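# Spread the towel flat beside the basket, then release

## Task

Lay the towel out flat on the table as a single layer. Every part of it must stay at least one finger's width inside the table edge, at least two finger widths away from the basket's rim, and more than a hand's width from the column of either arm. The basket must end up upright with all of its base resting on the table, no more than three finger widths from its starting spot and turned roughly as before. At the end, open both grippers and pull the arms away; anything that stays in place only because the robot holds it does not count.

## Robot and tools

ROBOT. Two arms, left_arm and right_arm. Each has six revolute joints and a parallel gripper. In the scene frame, the URDF root of left_arm sits at (+0.032, +0.300, 0) m with quat_wxyz (+0.998, 0, 0, -0.061), and the root of right_arm sits at (+0.038, -0.297, 0) m with quat_wxyz (+0.995, 0, 0, -0.097).

FRAME. The origin is on the tabletop midway between the arms. +z is up, +x points out across the table, and left_arm is on the +y side. The arm names say nothing about which side of an image you are looking at. A gripper's fingers point along its own +z and close along its own y. The reported end_effector_position is the spot between the finger pads, roughly 1 cm short of the fingertips. The printed hand position has some error, which grows when the arm reaches far. Each wrist carries a camera mount that can collide with things.

ROWS. A row is one flat list of 14 numbers, each in [-1, 1], with both arms always present. The first seven belong to left_arm and the last seven to right_arm. Within each seven the order is: elbow, wrist yaw, shoulder, wrist pitch, waist, wrist roll, opening. The first six are scaled joint offsets, not absolute angles. A value of 1.0 equals 1.202 rad at the waist, 1.258 at the shoulder, 1.238 at the elbow, 2.073 at wrist pitch, and 2.022 at wrist yaw and wrist roll. The shoulder's sign is flipped relative to the URDF, both in what you send and in what you read back. Stated joint ranges use URDF signs: waist -2.618 to 3.054, shoulder 0.000 to 3.142 (which is -3.142 to 0 in your numbers), elbow 0.000 to 3.142, wrist pitch and wrist yaw -1.571 to 1.571, wrist roll -2.094 to 2.094. The seventh number, the opening, is absolute: +1 is fully open and -1 is shut.

execute_actions(actions). This takes a list of up to 15 actions. Each action is a table of up to 15 rows, and each row lasts one control step of 1/30 s. A table shorter than 15 rows repeats its final row for the remaining steps. Offsets in every row of an action are measured from the joint angles at the moment that action began. For the first action of a call, that means the angles in the last reported state. If an action would push any joint more than 0.036 rad beyond its range, it is rejected for both arms. If the first action fails that check, or any action is malformed, the whole call is rejected and nothing moves. A line reading "joint sent to its limit" means a joint was clamped at its true end, which can differ from the stated end by up to 0.036 rad. Sending an empty list simply returns the current state and images.

move(target, speed, blocking). target is one row laid out as above. Its offsets are counted from the "Joint positions" of the most recent result that printed them. All joints travel together so that they reach their goals at the same moment, which means grippers trace curves. Paths take 0.5 to 10 s and do not avoid obstacles or the other arm. speed is in rad/s, 0.01 to 2 with a default of 0.5, and applies to the joint with the largest distance to cover. Finger openings are applied at the start. Faster moves, or goals set deep past a contact, strike and press harder. With blocking=false, a result comes back after 0.5 s while the arm keeps going. You then need wait or stop before any new row or move. The result includes a "move:" line. It gives the ending (done, off_target, moving, held or fault) and limits=held or limits=none. It also names, for each arm, the joint still farthest from its goal.

wait(seconds). Takes 0 to 10 s; the arms hold their last command, and a running move continues. stop() brakes a running move; fast motion needs more room to stop, and the fingers keep going. zoom_image(camera, region) gives an enlarged view of the latest image from one of cam_head_left, cam_head_right, cam_high, cam_low, cam_left_wrist or cam_right_wrist. All of these are 504x504. region is [x0, y0, x1, y1] in pixels from the top-left corner, at most 504 by 504. read_manual(section) returns only the licence texts. finished_scene(scene) takes the current scene's number and ends it permanently, so use it only after the towel is laid out and both arms have let go and moved away.

RESULTS. The state line gives each gripper's position in metres and its quat_wxyz. Joint positions and Joint velocities list the six joints in row order, in rad and rad/s, followed by the finger gap in m; the gap is 0.094 when fully open. grip_measured is the opening on the command scale and can be off by about 1 mm per gripper. "Joint targets" shows where the joints are currently being driven. "joint command not followed" means a clearance check altered some joint targets. Step readings, with HELD tags, appear only after execute_actions. Torque readings carry an offset and noise. MOTOR HOT appears from 75 °C. At 90 °C that arm halts for 10 s, and at 100 °C it goes limp and drops. These events appear as FAULT lines.

MOTION LIMITS. Each joint's target may lead its measured angle by at most 0.202 rad (waist), 0.258 (shoulder), 0.238 (elbow), 0.573 (wrist pitch) or 0.522 (yaw and roll). A gripper's target may lead its measured position by at most 70 mm. Large motions therefore take several actions. Friction can leave a joint up to about 0.031 rad away from its goal and can swallow very small commands.

GRIPPING. To hold something, command an opening about 0.03 below grip_measured; a smaller margin gives a softer hold. Pad force tops out near 50 to 62 N, and thin cloth under about 2 mm is held less firmly. A held part may occasionally be tugged.

AVOID. Do not let the arms collide or press on each other. Do not drop, slam or shove things, and do not push the towel or basket off the table. Do not tip or shift the basket.

Each tool is called after "Call:" as name(argument=value, ...) on one line, values as JSON.

## Session

Call:
execute_actions(actions=[])

Scene clock: 0.00 s.
left_arm: end_effector_position=(+0.5116, +0.1726, +0.3154) grip_measured=+1.000 end_effector_quat_wxyz=(+0.573, -0.088, +0.814, +0.026) | right_arm: end_effector_position=(+0.3528, -0.1094, +0.1586) grip_measured=+1.000 end_effector_quat_wxyz=(+0.379, +0.392, +0.836, +0.070)
Joint names: [elbow, wrist yaw, shoulder, wrist pitch, waist, wrist roll]
Joint positions: left_arm=[ 1.498 -0.556 -1.631 -0.282 -0.32  -0.291  0.094] | right_arm=[ 1.177  0.683 -1.539 -0.773  1.031  1.557  0.094]
Joint velocities: left_arm=[-0.007  0.007 -0.002  0.022 -0.007  0.051  0.   ] | right_arm=[-0.007  0.007 -0.012 -0.022 -0.007 -0.022  0.   ]
Joint torques (N m, as the arm reports them, + toward a larger Joint positions number): no reading
Motor temperatures (°C, as the motors report them): left_arm=[31 29 30 30 30 29] | right_arm=[33 31 31 32 31 33]
Joint targets: left_arm=[1.498 -0.556 -1.631 -0.282 -0.320 -0.291] | right_arm=[1.177 0.683 -1.539 -0.773 1.031 1.557]

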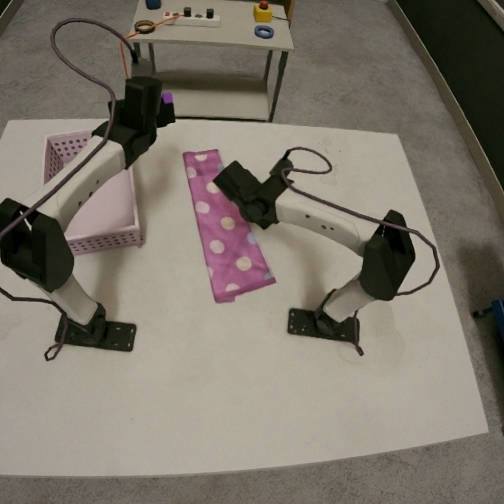

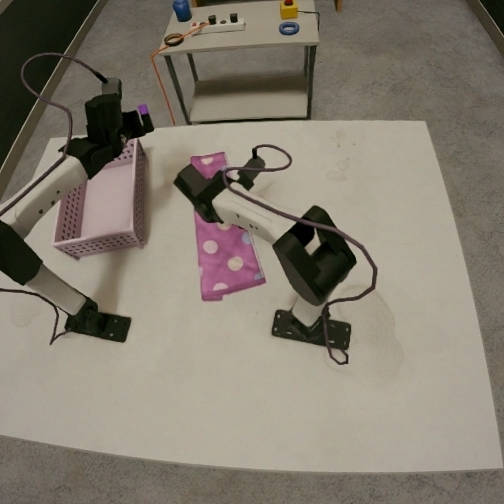

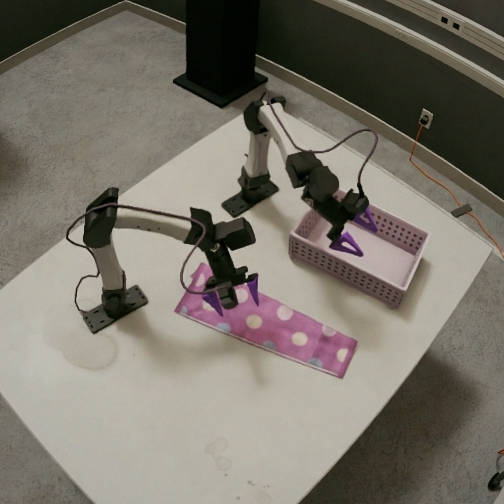

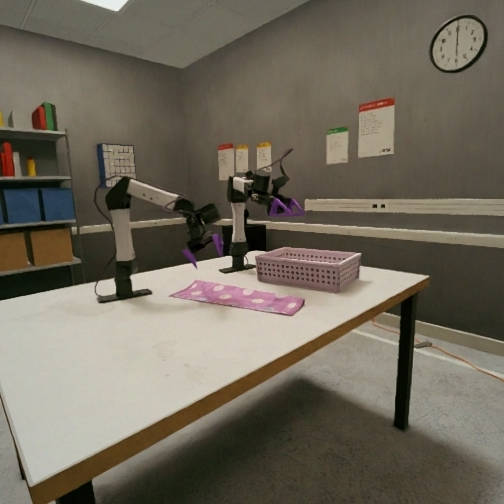

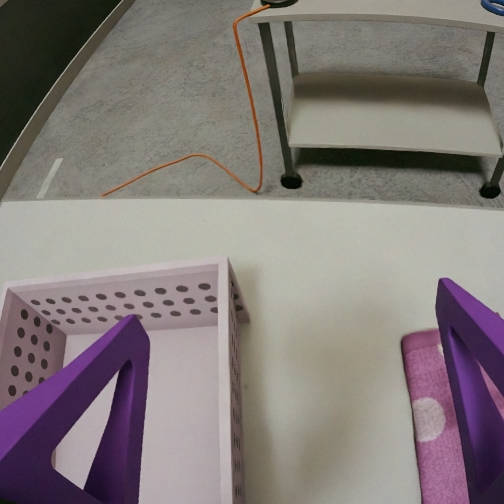

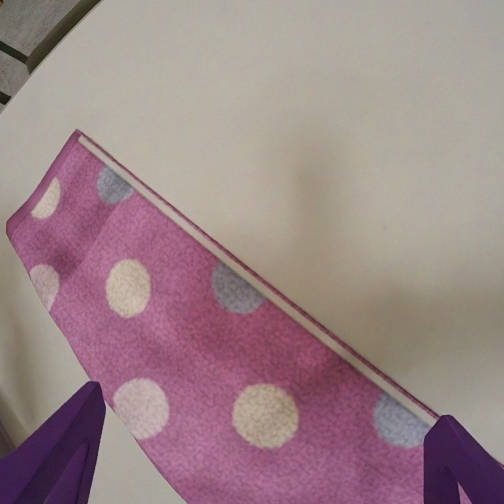

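Call:
move(target=[-0.4,0.275,0.6,-0.5,0.5,0.144,1, -0.15,-0.338,0.5,-0.27,-0.95,-0.77,1], speed=1.0)

Call:
zoom_image(camera="cam_head_left", region=[130,120,330,320])

Call:
zoom_image(camera="cam_high", region=[160,220,380,440])

Scene clock: 13.97 s.
left_arm: end_effector_position=(+0.2138, +0.3282, +0.1853) grip_measured=+1.000 end_effector_quat_wxyz=(+0.199, -0.076, +0.977, +0.018) | right_arm: end_effector_position=(+0.2123, -0.3502, +0.1726) grip_measured=+1.000 end_effector_quat_wxyz=(+0.165, +0.148, +0.975, -0.027)
Joint names: [elbow, wrist yaw, shoulder, wrist pitch, waist, wrist roll]
Joint positions: left_arm=[ 1.027 -0.009 -0.89  -1.307  0.269 -0.006  0.094] | right_arm=[ 1.01   0.007 -0.928 -1.316 -0.099  0.007  0.094]
Joint velocities: left_arm=[-0.002  0.022  0.012 -0.051 -0.002 -0.095  0.   ] | right_arm=[-0.007 -0.051  0.002 -0.007  0.002  0.007  0.   ]
Joint torques (N m, as the arm reports them, + toward a larger Joint positions number): left_arm=[6.4  0.07 1.83 1.44 0.14 0.08] | right_arm=[ 5.63 -0.08  1.41  0.91 -0.81 -0.05]
Motor temperatures (°C, as the motors report them): left_arm=[34 29 33 33 30 29] | right_arm=[35 32 32 33 31 33]
Joint targets: left_arm=[1.003 0.000 -0.877 -1.318 0.281 0.000] | right_arm=[0.991 -0.001 -0.910 -1.333 -0.111 0.000]
move: off_target (left_arm); limits=none; left_arm: farthest joint: the elbow, 0.024 radians from its target (0.495 radians at the start); right_arm: farthest joint: the shoulder, 0.018 radians from its target (0.629 radians at the start)

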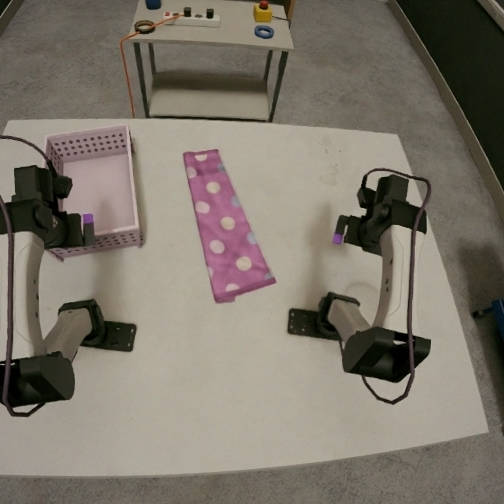

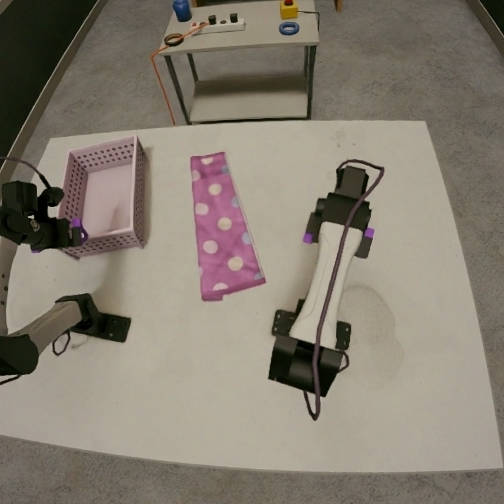

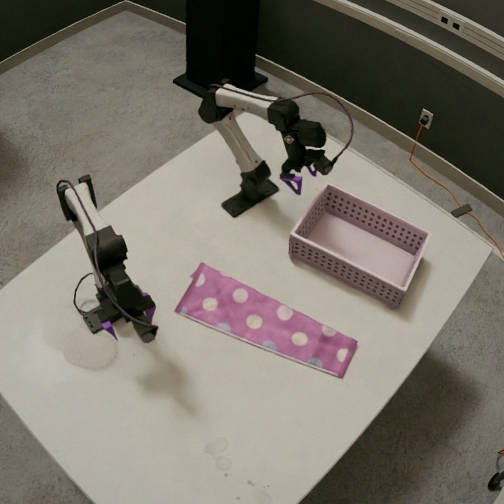

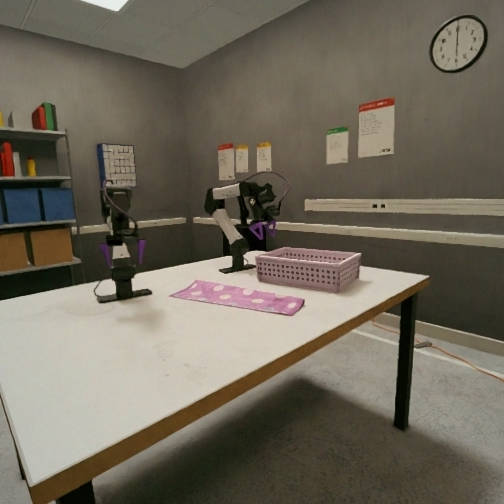

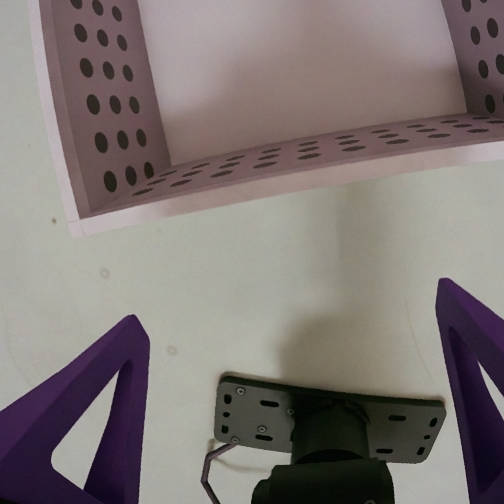

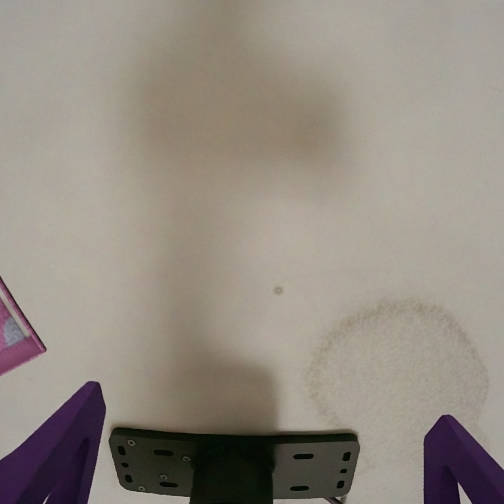

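Region (130, 120, 330, 320) of cam_head_left's 504x504 image, scaled by 2.520, with more detail than that image has.

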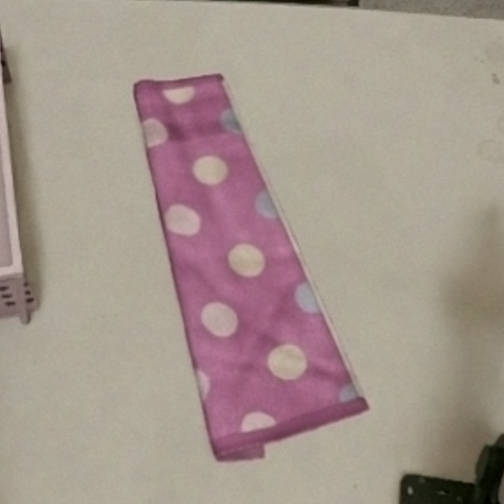

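Region (160, 220, 380, 440) of cam_high's 504x504 image, scaled by 2.291, with more detail than that image has.

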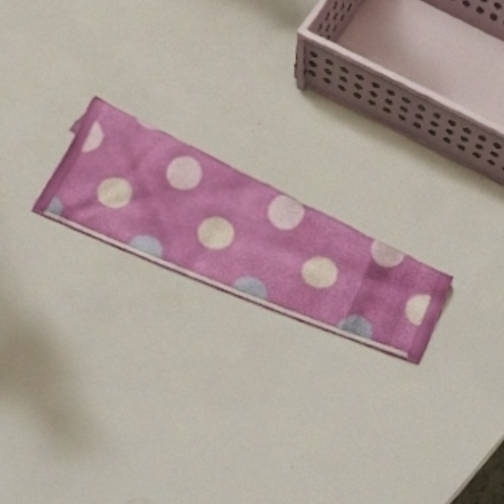

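Call:
move(target=[0,0,0,0,0,0,1, 0.88,0,-0.98,0.225,0.615,0.07,0.2], speed=1.0)

Call:
move(target=[0,0,0,0,0,0,1, 0,0,-0.15,0,0,0,0.2])

Scene clock: 53.13 s.
left_arm: end_effector_position=(+0.2137, +0.3282, +0.1852) grip_measured=+1.000 end_effector_quat_wxyz=(+0.198, -0.076, +0.977, +0.018) | right_arm: end_effector_position=(+0.5415, -0.0536, +0.1719) grip_measured=+0.202 end_effector_quat_wxyz=(+0.292, -0.146, +0.941, +0.086)
Joint names: [elbow, wrist yaw, shoulder, wrist pitch, waist, wrist roll]
Joint positions: left_arm=[ 1.027 -0.009 -0.89  -1.307  0.269 -0.006  0.094] | right_arm=[ 2.079  0.007 -2.162 -0.869  0.645  0.142  0.056]
Joint velocities: left_arm=[ 0.002 -0.081  0.007  0.037 -0.007 -0.022  0.   ] | right_arm=[-0.007 -0.037 -0.002  0.007  0.007 -0.022 -0.001]
Joint torques (N m, as the arm reports them, + toward a larger Joint positions number): left_arm=[ 8.28 -0.02  0.8   1.56 -0.71  0.02] | right_arm=[ 9.27  0.03 10.64  1.83 -0.34  0.04]
Motor temperatures (°C, as the motors report them): left_arm=[35 29 32 33 31 29] | right_arm=[37 31 32 34 31 33]
Joint targets: left_arm=[1.027 -0.009 -0.890 -1.307 0.269 -0.006] | right_arm=[2.099 0.007 -2.160 -0.850 0.640 0.148]
move: off_target (right_arm); limits=none; left_arm: farthest joint: the waist, 0.000 radians from its target (0.000 radians at the start); right_arm: farthest joint: the elbow, 0.021 radians from its target (1.090 radians at the start)

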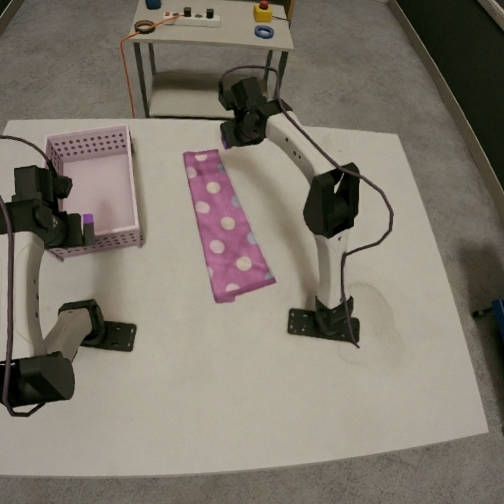

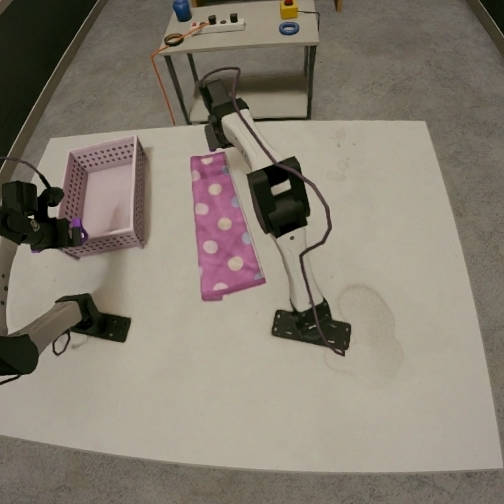

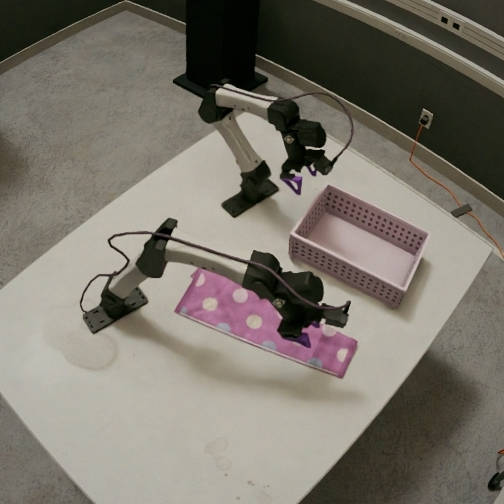

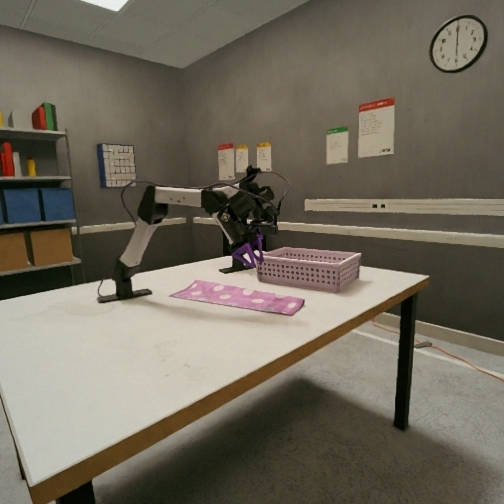

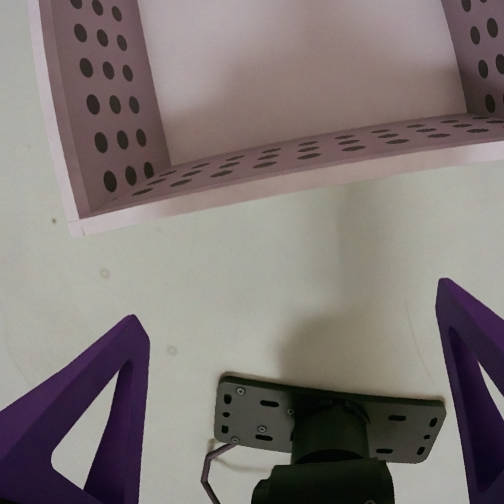

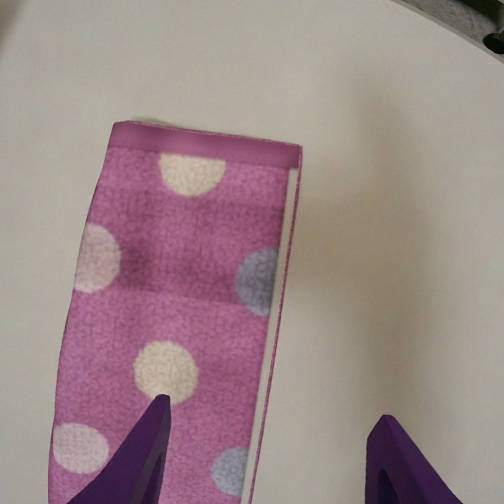

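Scene clock: 53.93 s.
left_arm: end_effector_position=(+0.2137, +0.3282, +0.1852) grip_measured=+1.000 end_effector_quat_wxyz=(+0.198, -0.076, +0.977, +0.018) | right_arm: end_effector_position=(+0.5422, -0.0532, +0.0635) grip_measured=+0.202 end_effector_quat_wxyz=(+0.199, -0.150, +0.967, +0.058)
Joint names: [elbow, wrist yaw, shoulder, wrist pitch, waist, wrist roll]
Joint positions: left_arm=[ 1.027 -0.009 -0.89  -1.307  0.269 -0.006  0.094] | right_arm=[ 2.079  0.007 -2.362 -0.869  0.645  0.142  0.056]
Joint velocities: left_arm=[-0.007  0.022 -0.002 -0.037 -0.007 -0.007  0.   ] | right_arm=[-0.002 -0.007  0.007  0.007 -0.007 -0.022  0.   ]
Joint torques (N m, as the arm reports them, + toward a larger Joint positions number): left_arm=[ 8.27 -0.01  0.8   1.55 -0.7   0.02] | right_arm=[ 7.49  0.03 12.42  1.25  0.    0.  ]
Motor temperatures (°C, as the motors report them): left_arm=[35 29 32 33 31 29] | right_arm=[37 31 33 34 31 33]
Joint targets: left_arm=[1.027 -0.009 -0.890 -1.307 0.269 -0.006] | right_arm=[2.079 0.007 -2.350 -0.869 0.645 0.142]
move: done; limits=none; left_arm: farthest joint: the waist, 0.000 radians from its target (0.000 radians at the start); right_arm: farthest joint: the shoulder, 0.011 radians from its target (0.189 radians at the start)

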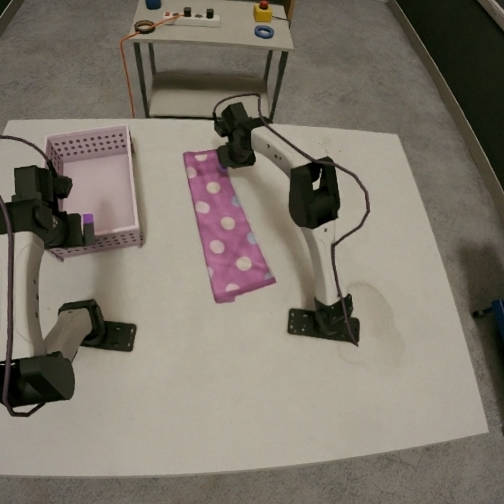

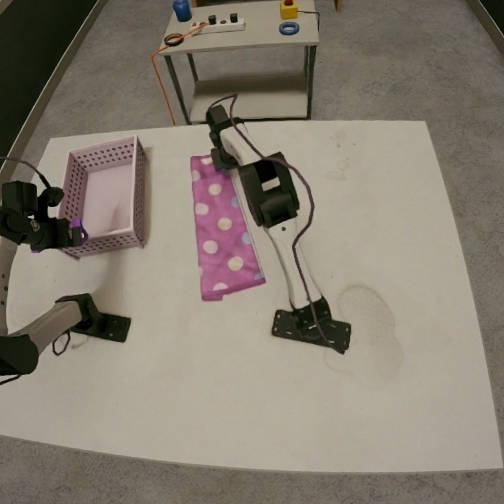

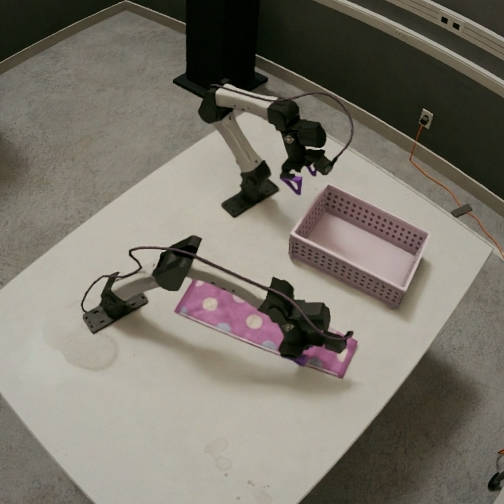

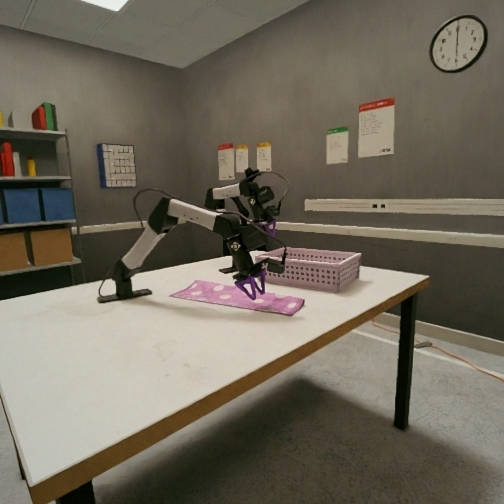

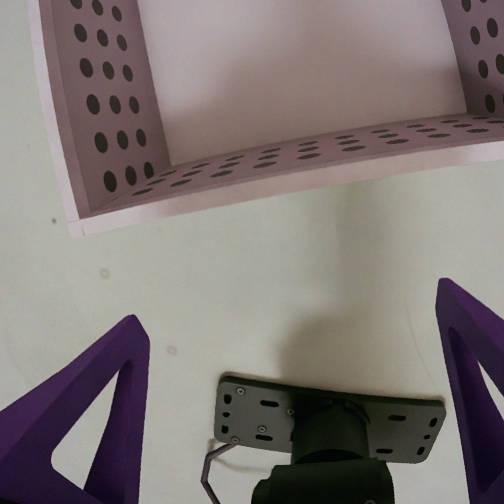

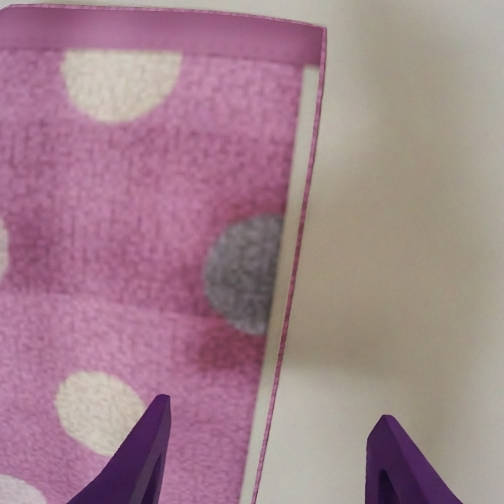

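Call:
move(target=[0,0,0,0,0,0,1, 0.055,0,-0.16,0.255,0,0,0.2])

Scene clock: 59.33 s.
left_arm: end_effector_position=(+0.2137, +0.3282, +0.1852) grip_measured=+1.000 end_effector_quat_wxyz=(+0.198, -0.076, +0.977, +0.018) | right_arm: end_effector_position=(+0.6329, -0.0092, +0.0380) grip_measured=+0.202 end_effector_quat_wxyz=(+0.365, -0.141, +0.914, +0.108)
Joint names: [elbow, wrist yaw, shoulder, wrist pitch, waist, wrist roll]
Joint positions: left_arm=[ 1.027 -0.009 -0.89  -1.307  0.269 -0.006  0.094] | right_arm=[ 2.124  0.007 -2.553 -0.361  0.645  0.142  0.056]
Joint velocities: left_arm=[-0.012 -0.037  0.012  0.037  0.007  0.007  0.   ] | right_arm=[-0.002  0.022  0.007 -0.022 -0.012  0.007 -0.001]
Joint torques (N m, as the arm reports them, + toward a larger Joint positions number): left_arm=[ 8.27 -0.02  0.79  1.55 -0.71  0.01] | right_arm=[ 9.69  0.02 12.32  2.06  0.02  0.  ]
Motor temperatures (°C, as the motors report them): left_arm=[36 29 32 33 31 29] | right_arm=[37 31 36 35 31 33]
Joint targets: left_arm=[1.027 -0.009 -0.890 -1.307 0.269 -0.006] | right_arm=[2.147 0.007 -2.563 -0.341 0.645 0.142]
move: off_target (right_arm); limits=none; left_arm: farthest joint: the waist, 0.000 radians from its target (0.000 radians at the start); right_arm: farthest joint: the elbow, 0.023 radians from its target (0.069 radians at the start)

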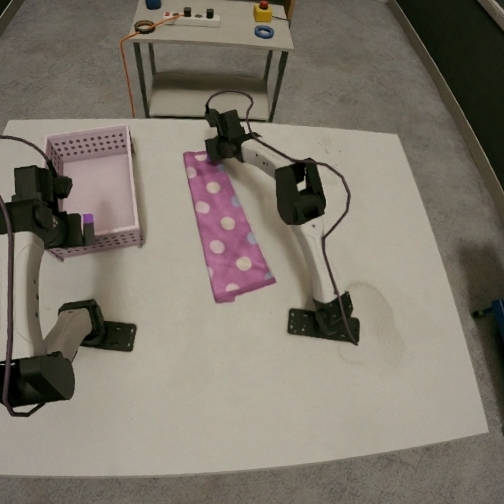

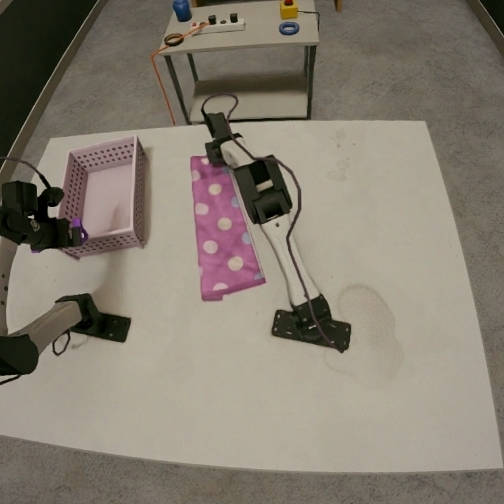

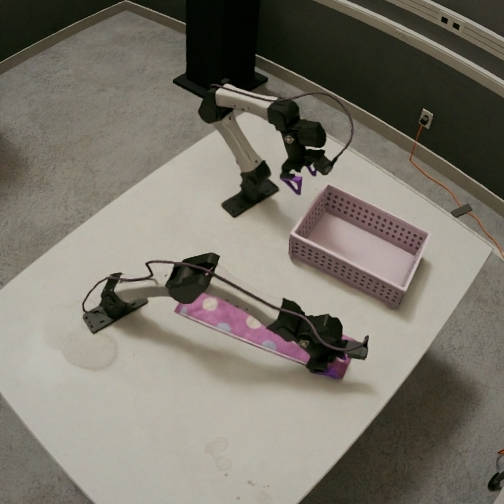

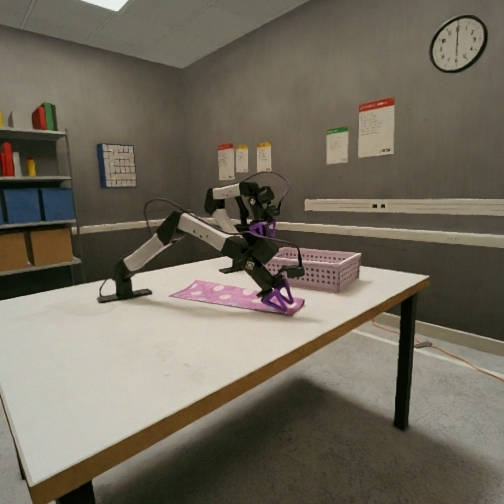

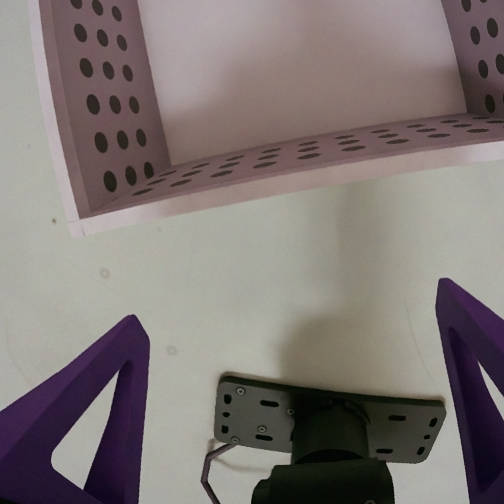

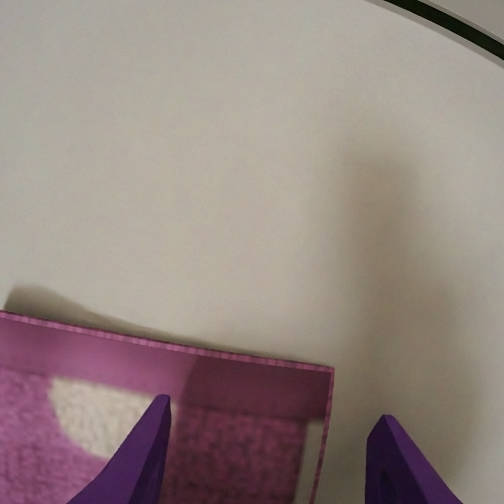

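Good. Lower.

Call:
move(target=[0,0,0,0,0,0,1, 0.015,0,-0.05,0.008,0,0,0.2], speed=0.1)

Scene clock: 62.77 s.
left_arm: end_effector_position=(+0.2137, +0.3282, +0.1852) grip_measured=+1.000 end_effector_quat_wxyz=(+0.198, -0.076, +0.977, +0.018) | right_arm: end_effector_position=(+0.6343, -0.0085, +0.0232) grip_measured=+0.202 end_effector_quat_wxyz=(+0.362, -0.141, +0.915, +0.108)
Joint names: [elbow, wrist yaw, shoulder, wrist pitch, waist, wrist roll]
Joint positions: left_arm=[ 1.027 -0.009 -0.89  -1.307  0.269 -0.006  0.094] | right_arm=[ 2.124  0.007 -2.582 -0.338  0.645  0.143  0.056]
Joint velocities: left_arm=[ 0.002 -0.007 -0.007 -0.051 -0.007  0.007  0.   ] | right_arm=[-0.007  0.037 -0.007  0.007  0.012  0.066  0.   ]
Joint torques (N m, as the arm reports them, + toward a larger Joint positions number): left_arm=[ 8.29 -0.02  0.79  1.56 -0.7   0.02] | right_arm=[ 9.32  0.02 10.95  1.78  0.02 -0.01]
Motor temperatures (°C, as the motors report them): left_arm=[36 29 31 33 31 29] | right_arm=[38 31 39 36 31 33]
Joint targets: left_arm=[1.027 -0.009 -0.890 -1.307 0.269 -0.006] | right_arm=[2.143 0.007 -2.616 -0.344 0.645 0.142]
move: off_target (right_arm); limits=none; left_arm: farthest joint: the waist, 0.000 radians from its target (0.000 radians at the start); right_arm: farthest joint: the shoulder, 0.033 radians from its target (0.063 radians at the start)

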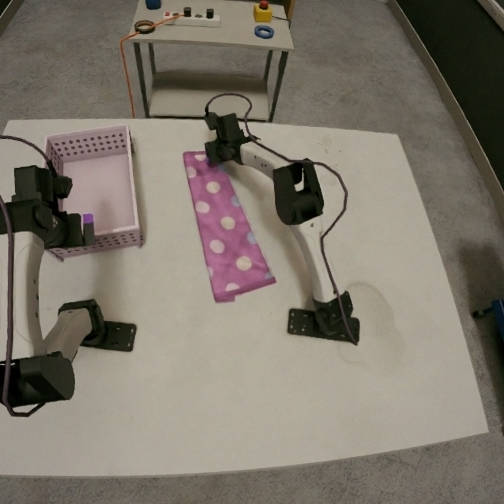

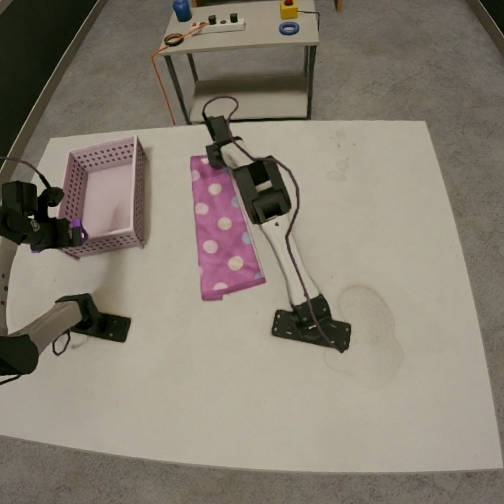

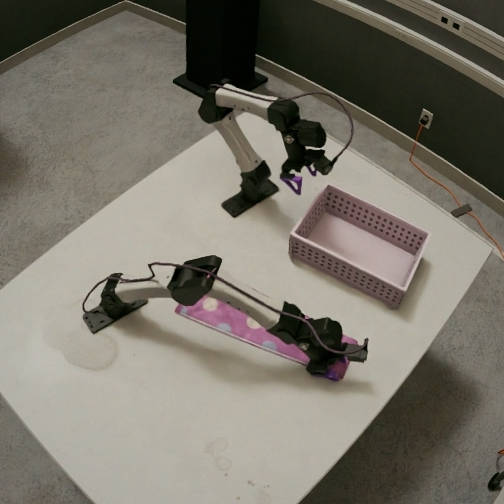

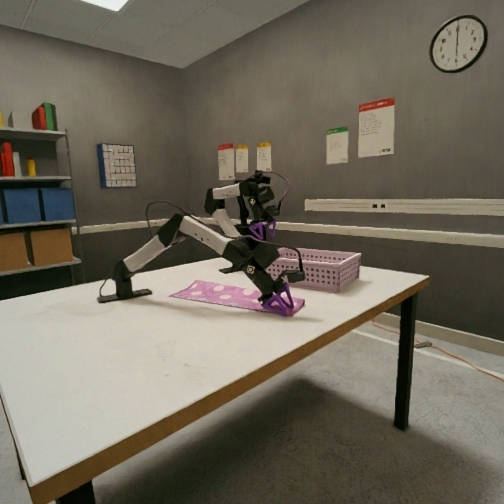

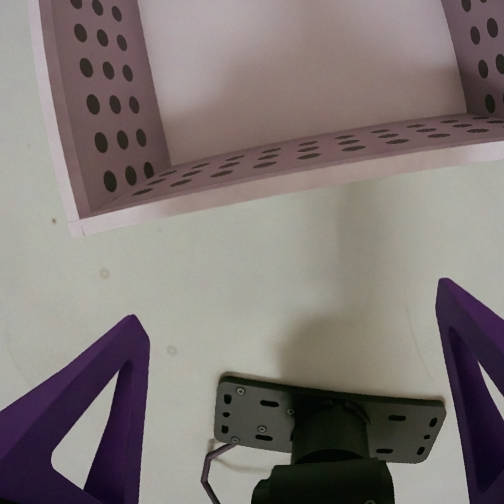

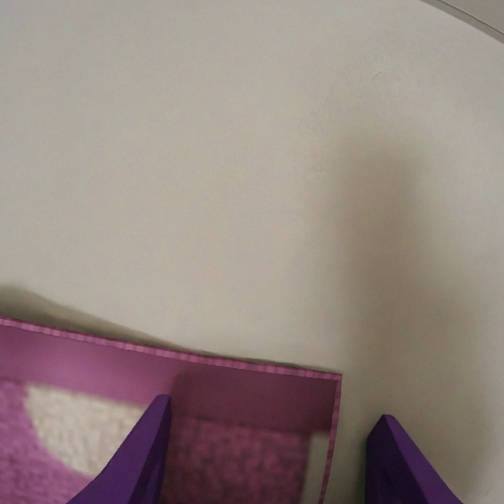

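Contact. Close and lift.

Call:
move(target=[0,0,0,0,0,0,1, 0,0,-0.03,-0.01,0,0,-1])

Call:
move(target=[0,0,0,0,0,0,1, 0,0,0.12,-0.05,-0.05,0,-1], speed=0.2)

Scene clock: 68.10 s.
left_arm: end_effector_position=(+0.2137, +0.3282, +0.1852) grip_measured=+1.000 end_effector_quat_wxyz=(+0.198, -0.076, +0.977, +0.018) | right_arm: end_effector_position=(+0.6347, -0.0082, +0.0237) grip_measured=-0.954 end_effector_quat_wxyz=(+0.363, -0.141, +0.915, +0.108)
Joint names: [elbow, wrist yaw, shoulder, wrist pitch, waist, wrist roll]
Joint positions: left_arm=[ 1.027 -0.009 -0.89  -1.307  0.269 -0.006  0.094] | right_arm=[ 2.124  0.006 -2.582 -0.335  0.645  0.143  0.002]
Joint velocities: left_arm=[ 0.002 -0.007  0.002 -0.037  0.002 -0.095  0.   ] | right_arm=[ 0.002  0.051  0.002 -0.037  0.002 -0.095 -0.   ]
Joint torques (N m, as the arm reports them, + toward a larger Joint positions number): left_arm=[ 8.26 -0.02  0.8   1.56 -0.71  0.01] | right_arm=[ 7.87  0.03 10.54  1.57  0.01  0.  ]
Motor temperatures (°C, as the motors report them): left_arm=[36 29 31 33 31 29] | right_arm=[39 31 41 36 31 33]
Joint targets: left_arm=[1.027 -0.009 -0.890 -1.307 0.269 -0.006] | right_arm=[2.124 0.007 -2.620 -0.359 0.645 0.143]
move: off_target (right_arm); limits=none; left_arm: farthest joint: the waist, 0.000 radians from its target (0.000 radians at the start); right_arm: farthest joint: the shoulder, 0.037 radians from its target (0.037 radians at the start)

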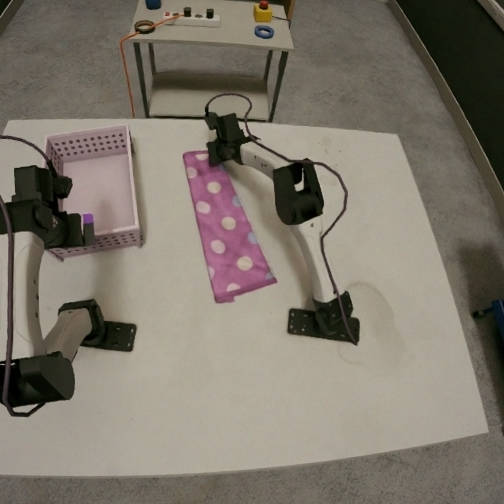

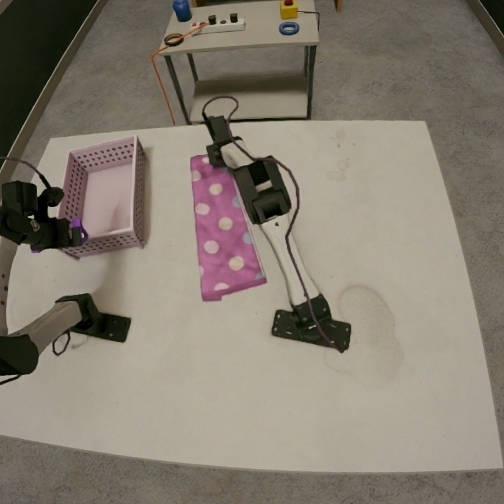

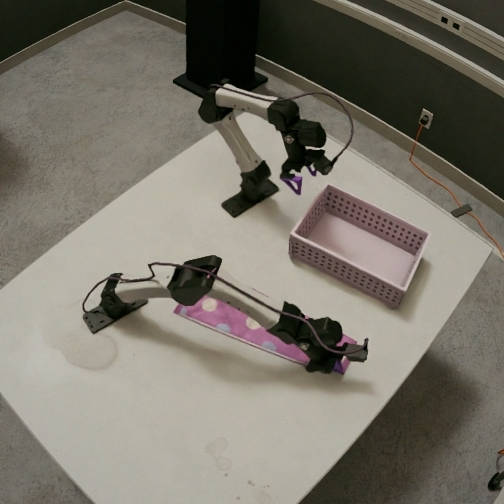

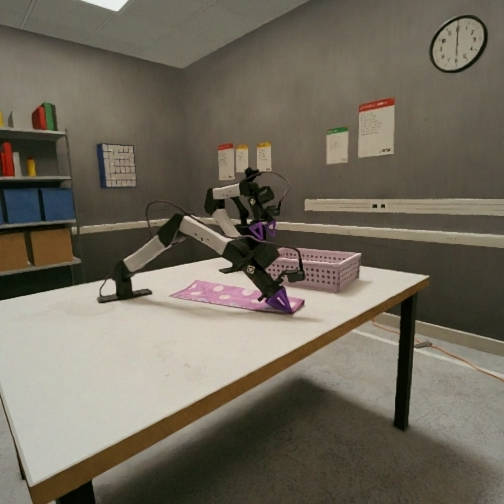

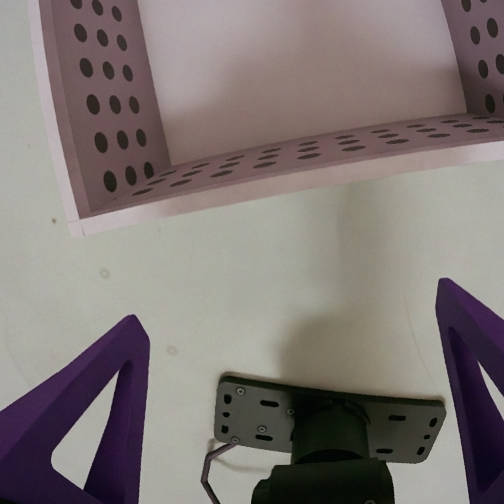

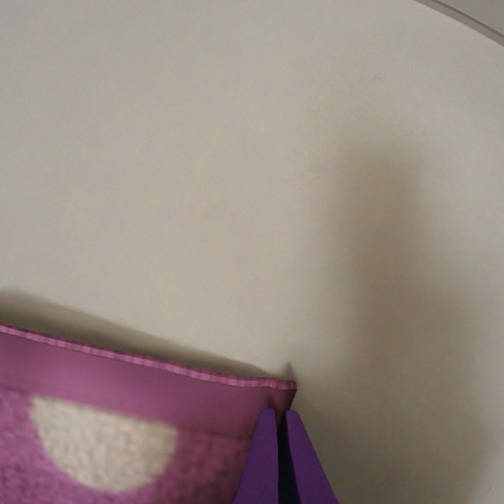

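Scene clock: 69.50 s.
left_arm: end_effector_position=(+0.2137, +0.3282, +0.1852) grip_measured=+1.000 end_effector_quat_wxyz=(+0.198, -0.076, +0.977, +0.018) | right_arm: end_effector_position=(+0.6415, -0.0424, +0.0938) grip_measured=-0.954 end_effector_quat_wxyz=(+0.386, -0.117, +0.909, +0.104)
Joint names: [elbow, wrist yaw, shoulder, wrist pitch, waist, wrist roll]
Joint positions: left_arm=[ 1.027 -0.009 -0.89  -1.307  0.269 -0.006  0.094] | right_arm=[ 2.124  0.006 -2.448 -0.424  0.594  0.143  0.002]
Joint velocities: left_arm=[-0.002 -0.022  0.022 -0.007  0.012  0.007  0.   ] | right_arm=[-0.007  0.007  0.012 -0.051  0.002  0.051 -0.002]
Joint torques (N m, as the arm reports them, + toward a larger Joint positions number): left_arm=[ 8.27 -0.01  0.8   1.56 -0.71  0.01] | right_arm=[ 8.07  0.02 13.68  1.73 -0.64  0.  ]
Motor temperatures (°C, as the motors report them): left_arm=[36 29 31 33 31 29] | right_arm=[39 31 42 36 31 33]
Joint targets: left_arm=[1.027 -0.009 -0.890 -1.307 0.269 -0.006] | right_arm=[2.124 0.006 -2.432 -0.439 0.585 0.143]
move: done; limits=none; left_arm: farthest joint: the waist, 0.000 radians from its target (0.000 radians at the start); right_arm: farthest joint: the shoulder, 0.017 radians from its target (0.151 radians at the start)

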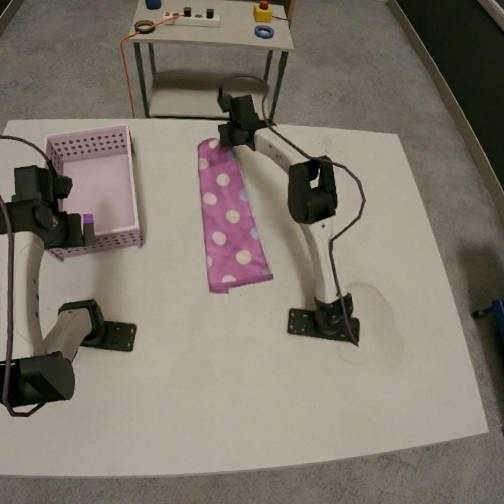

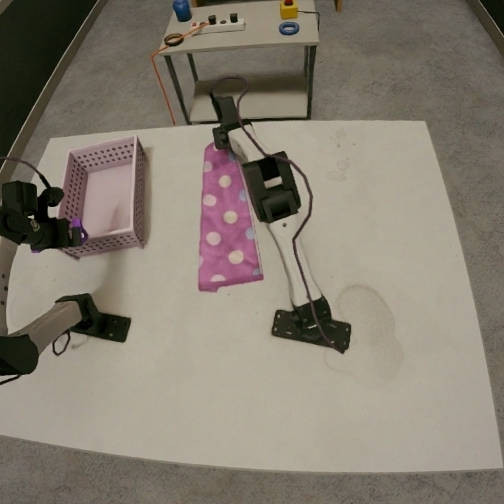

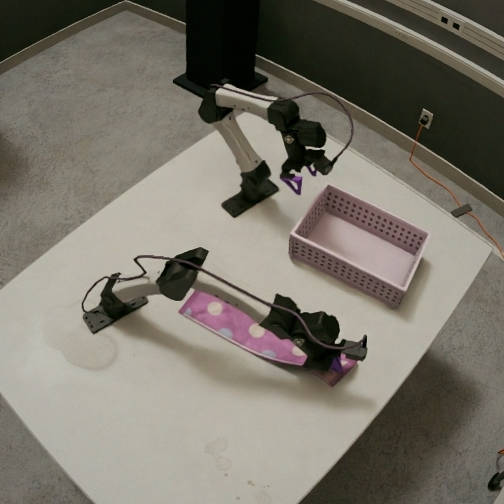

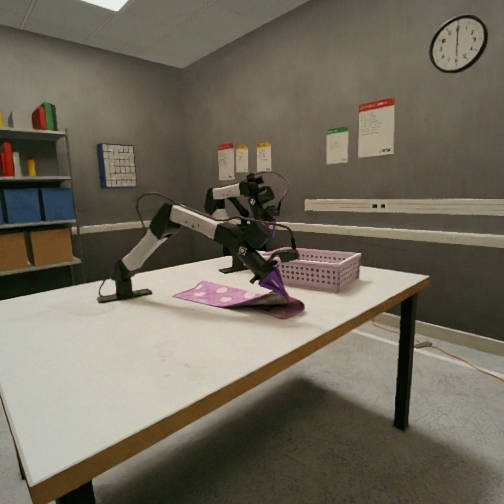

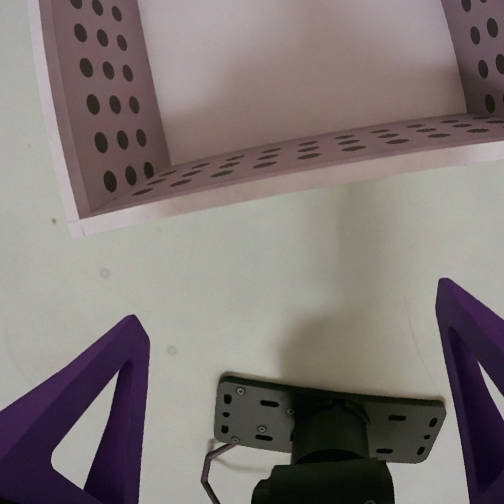

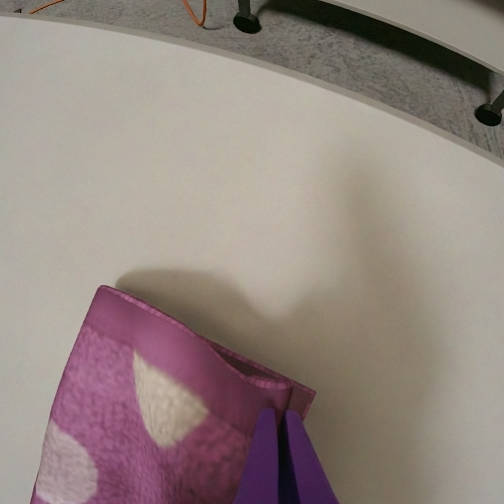

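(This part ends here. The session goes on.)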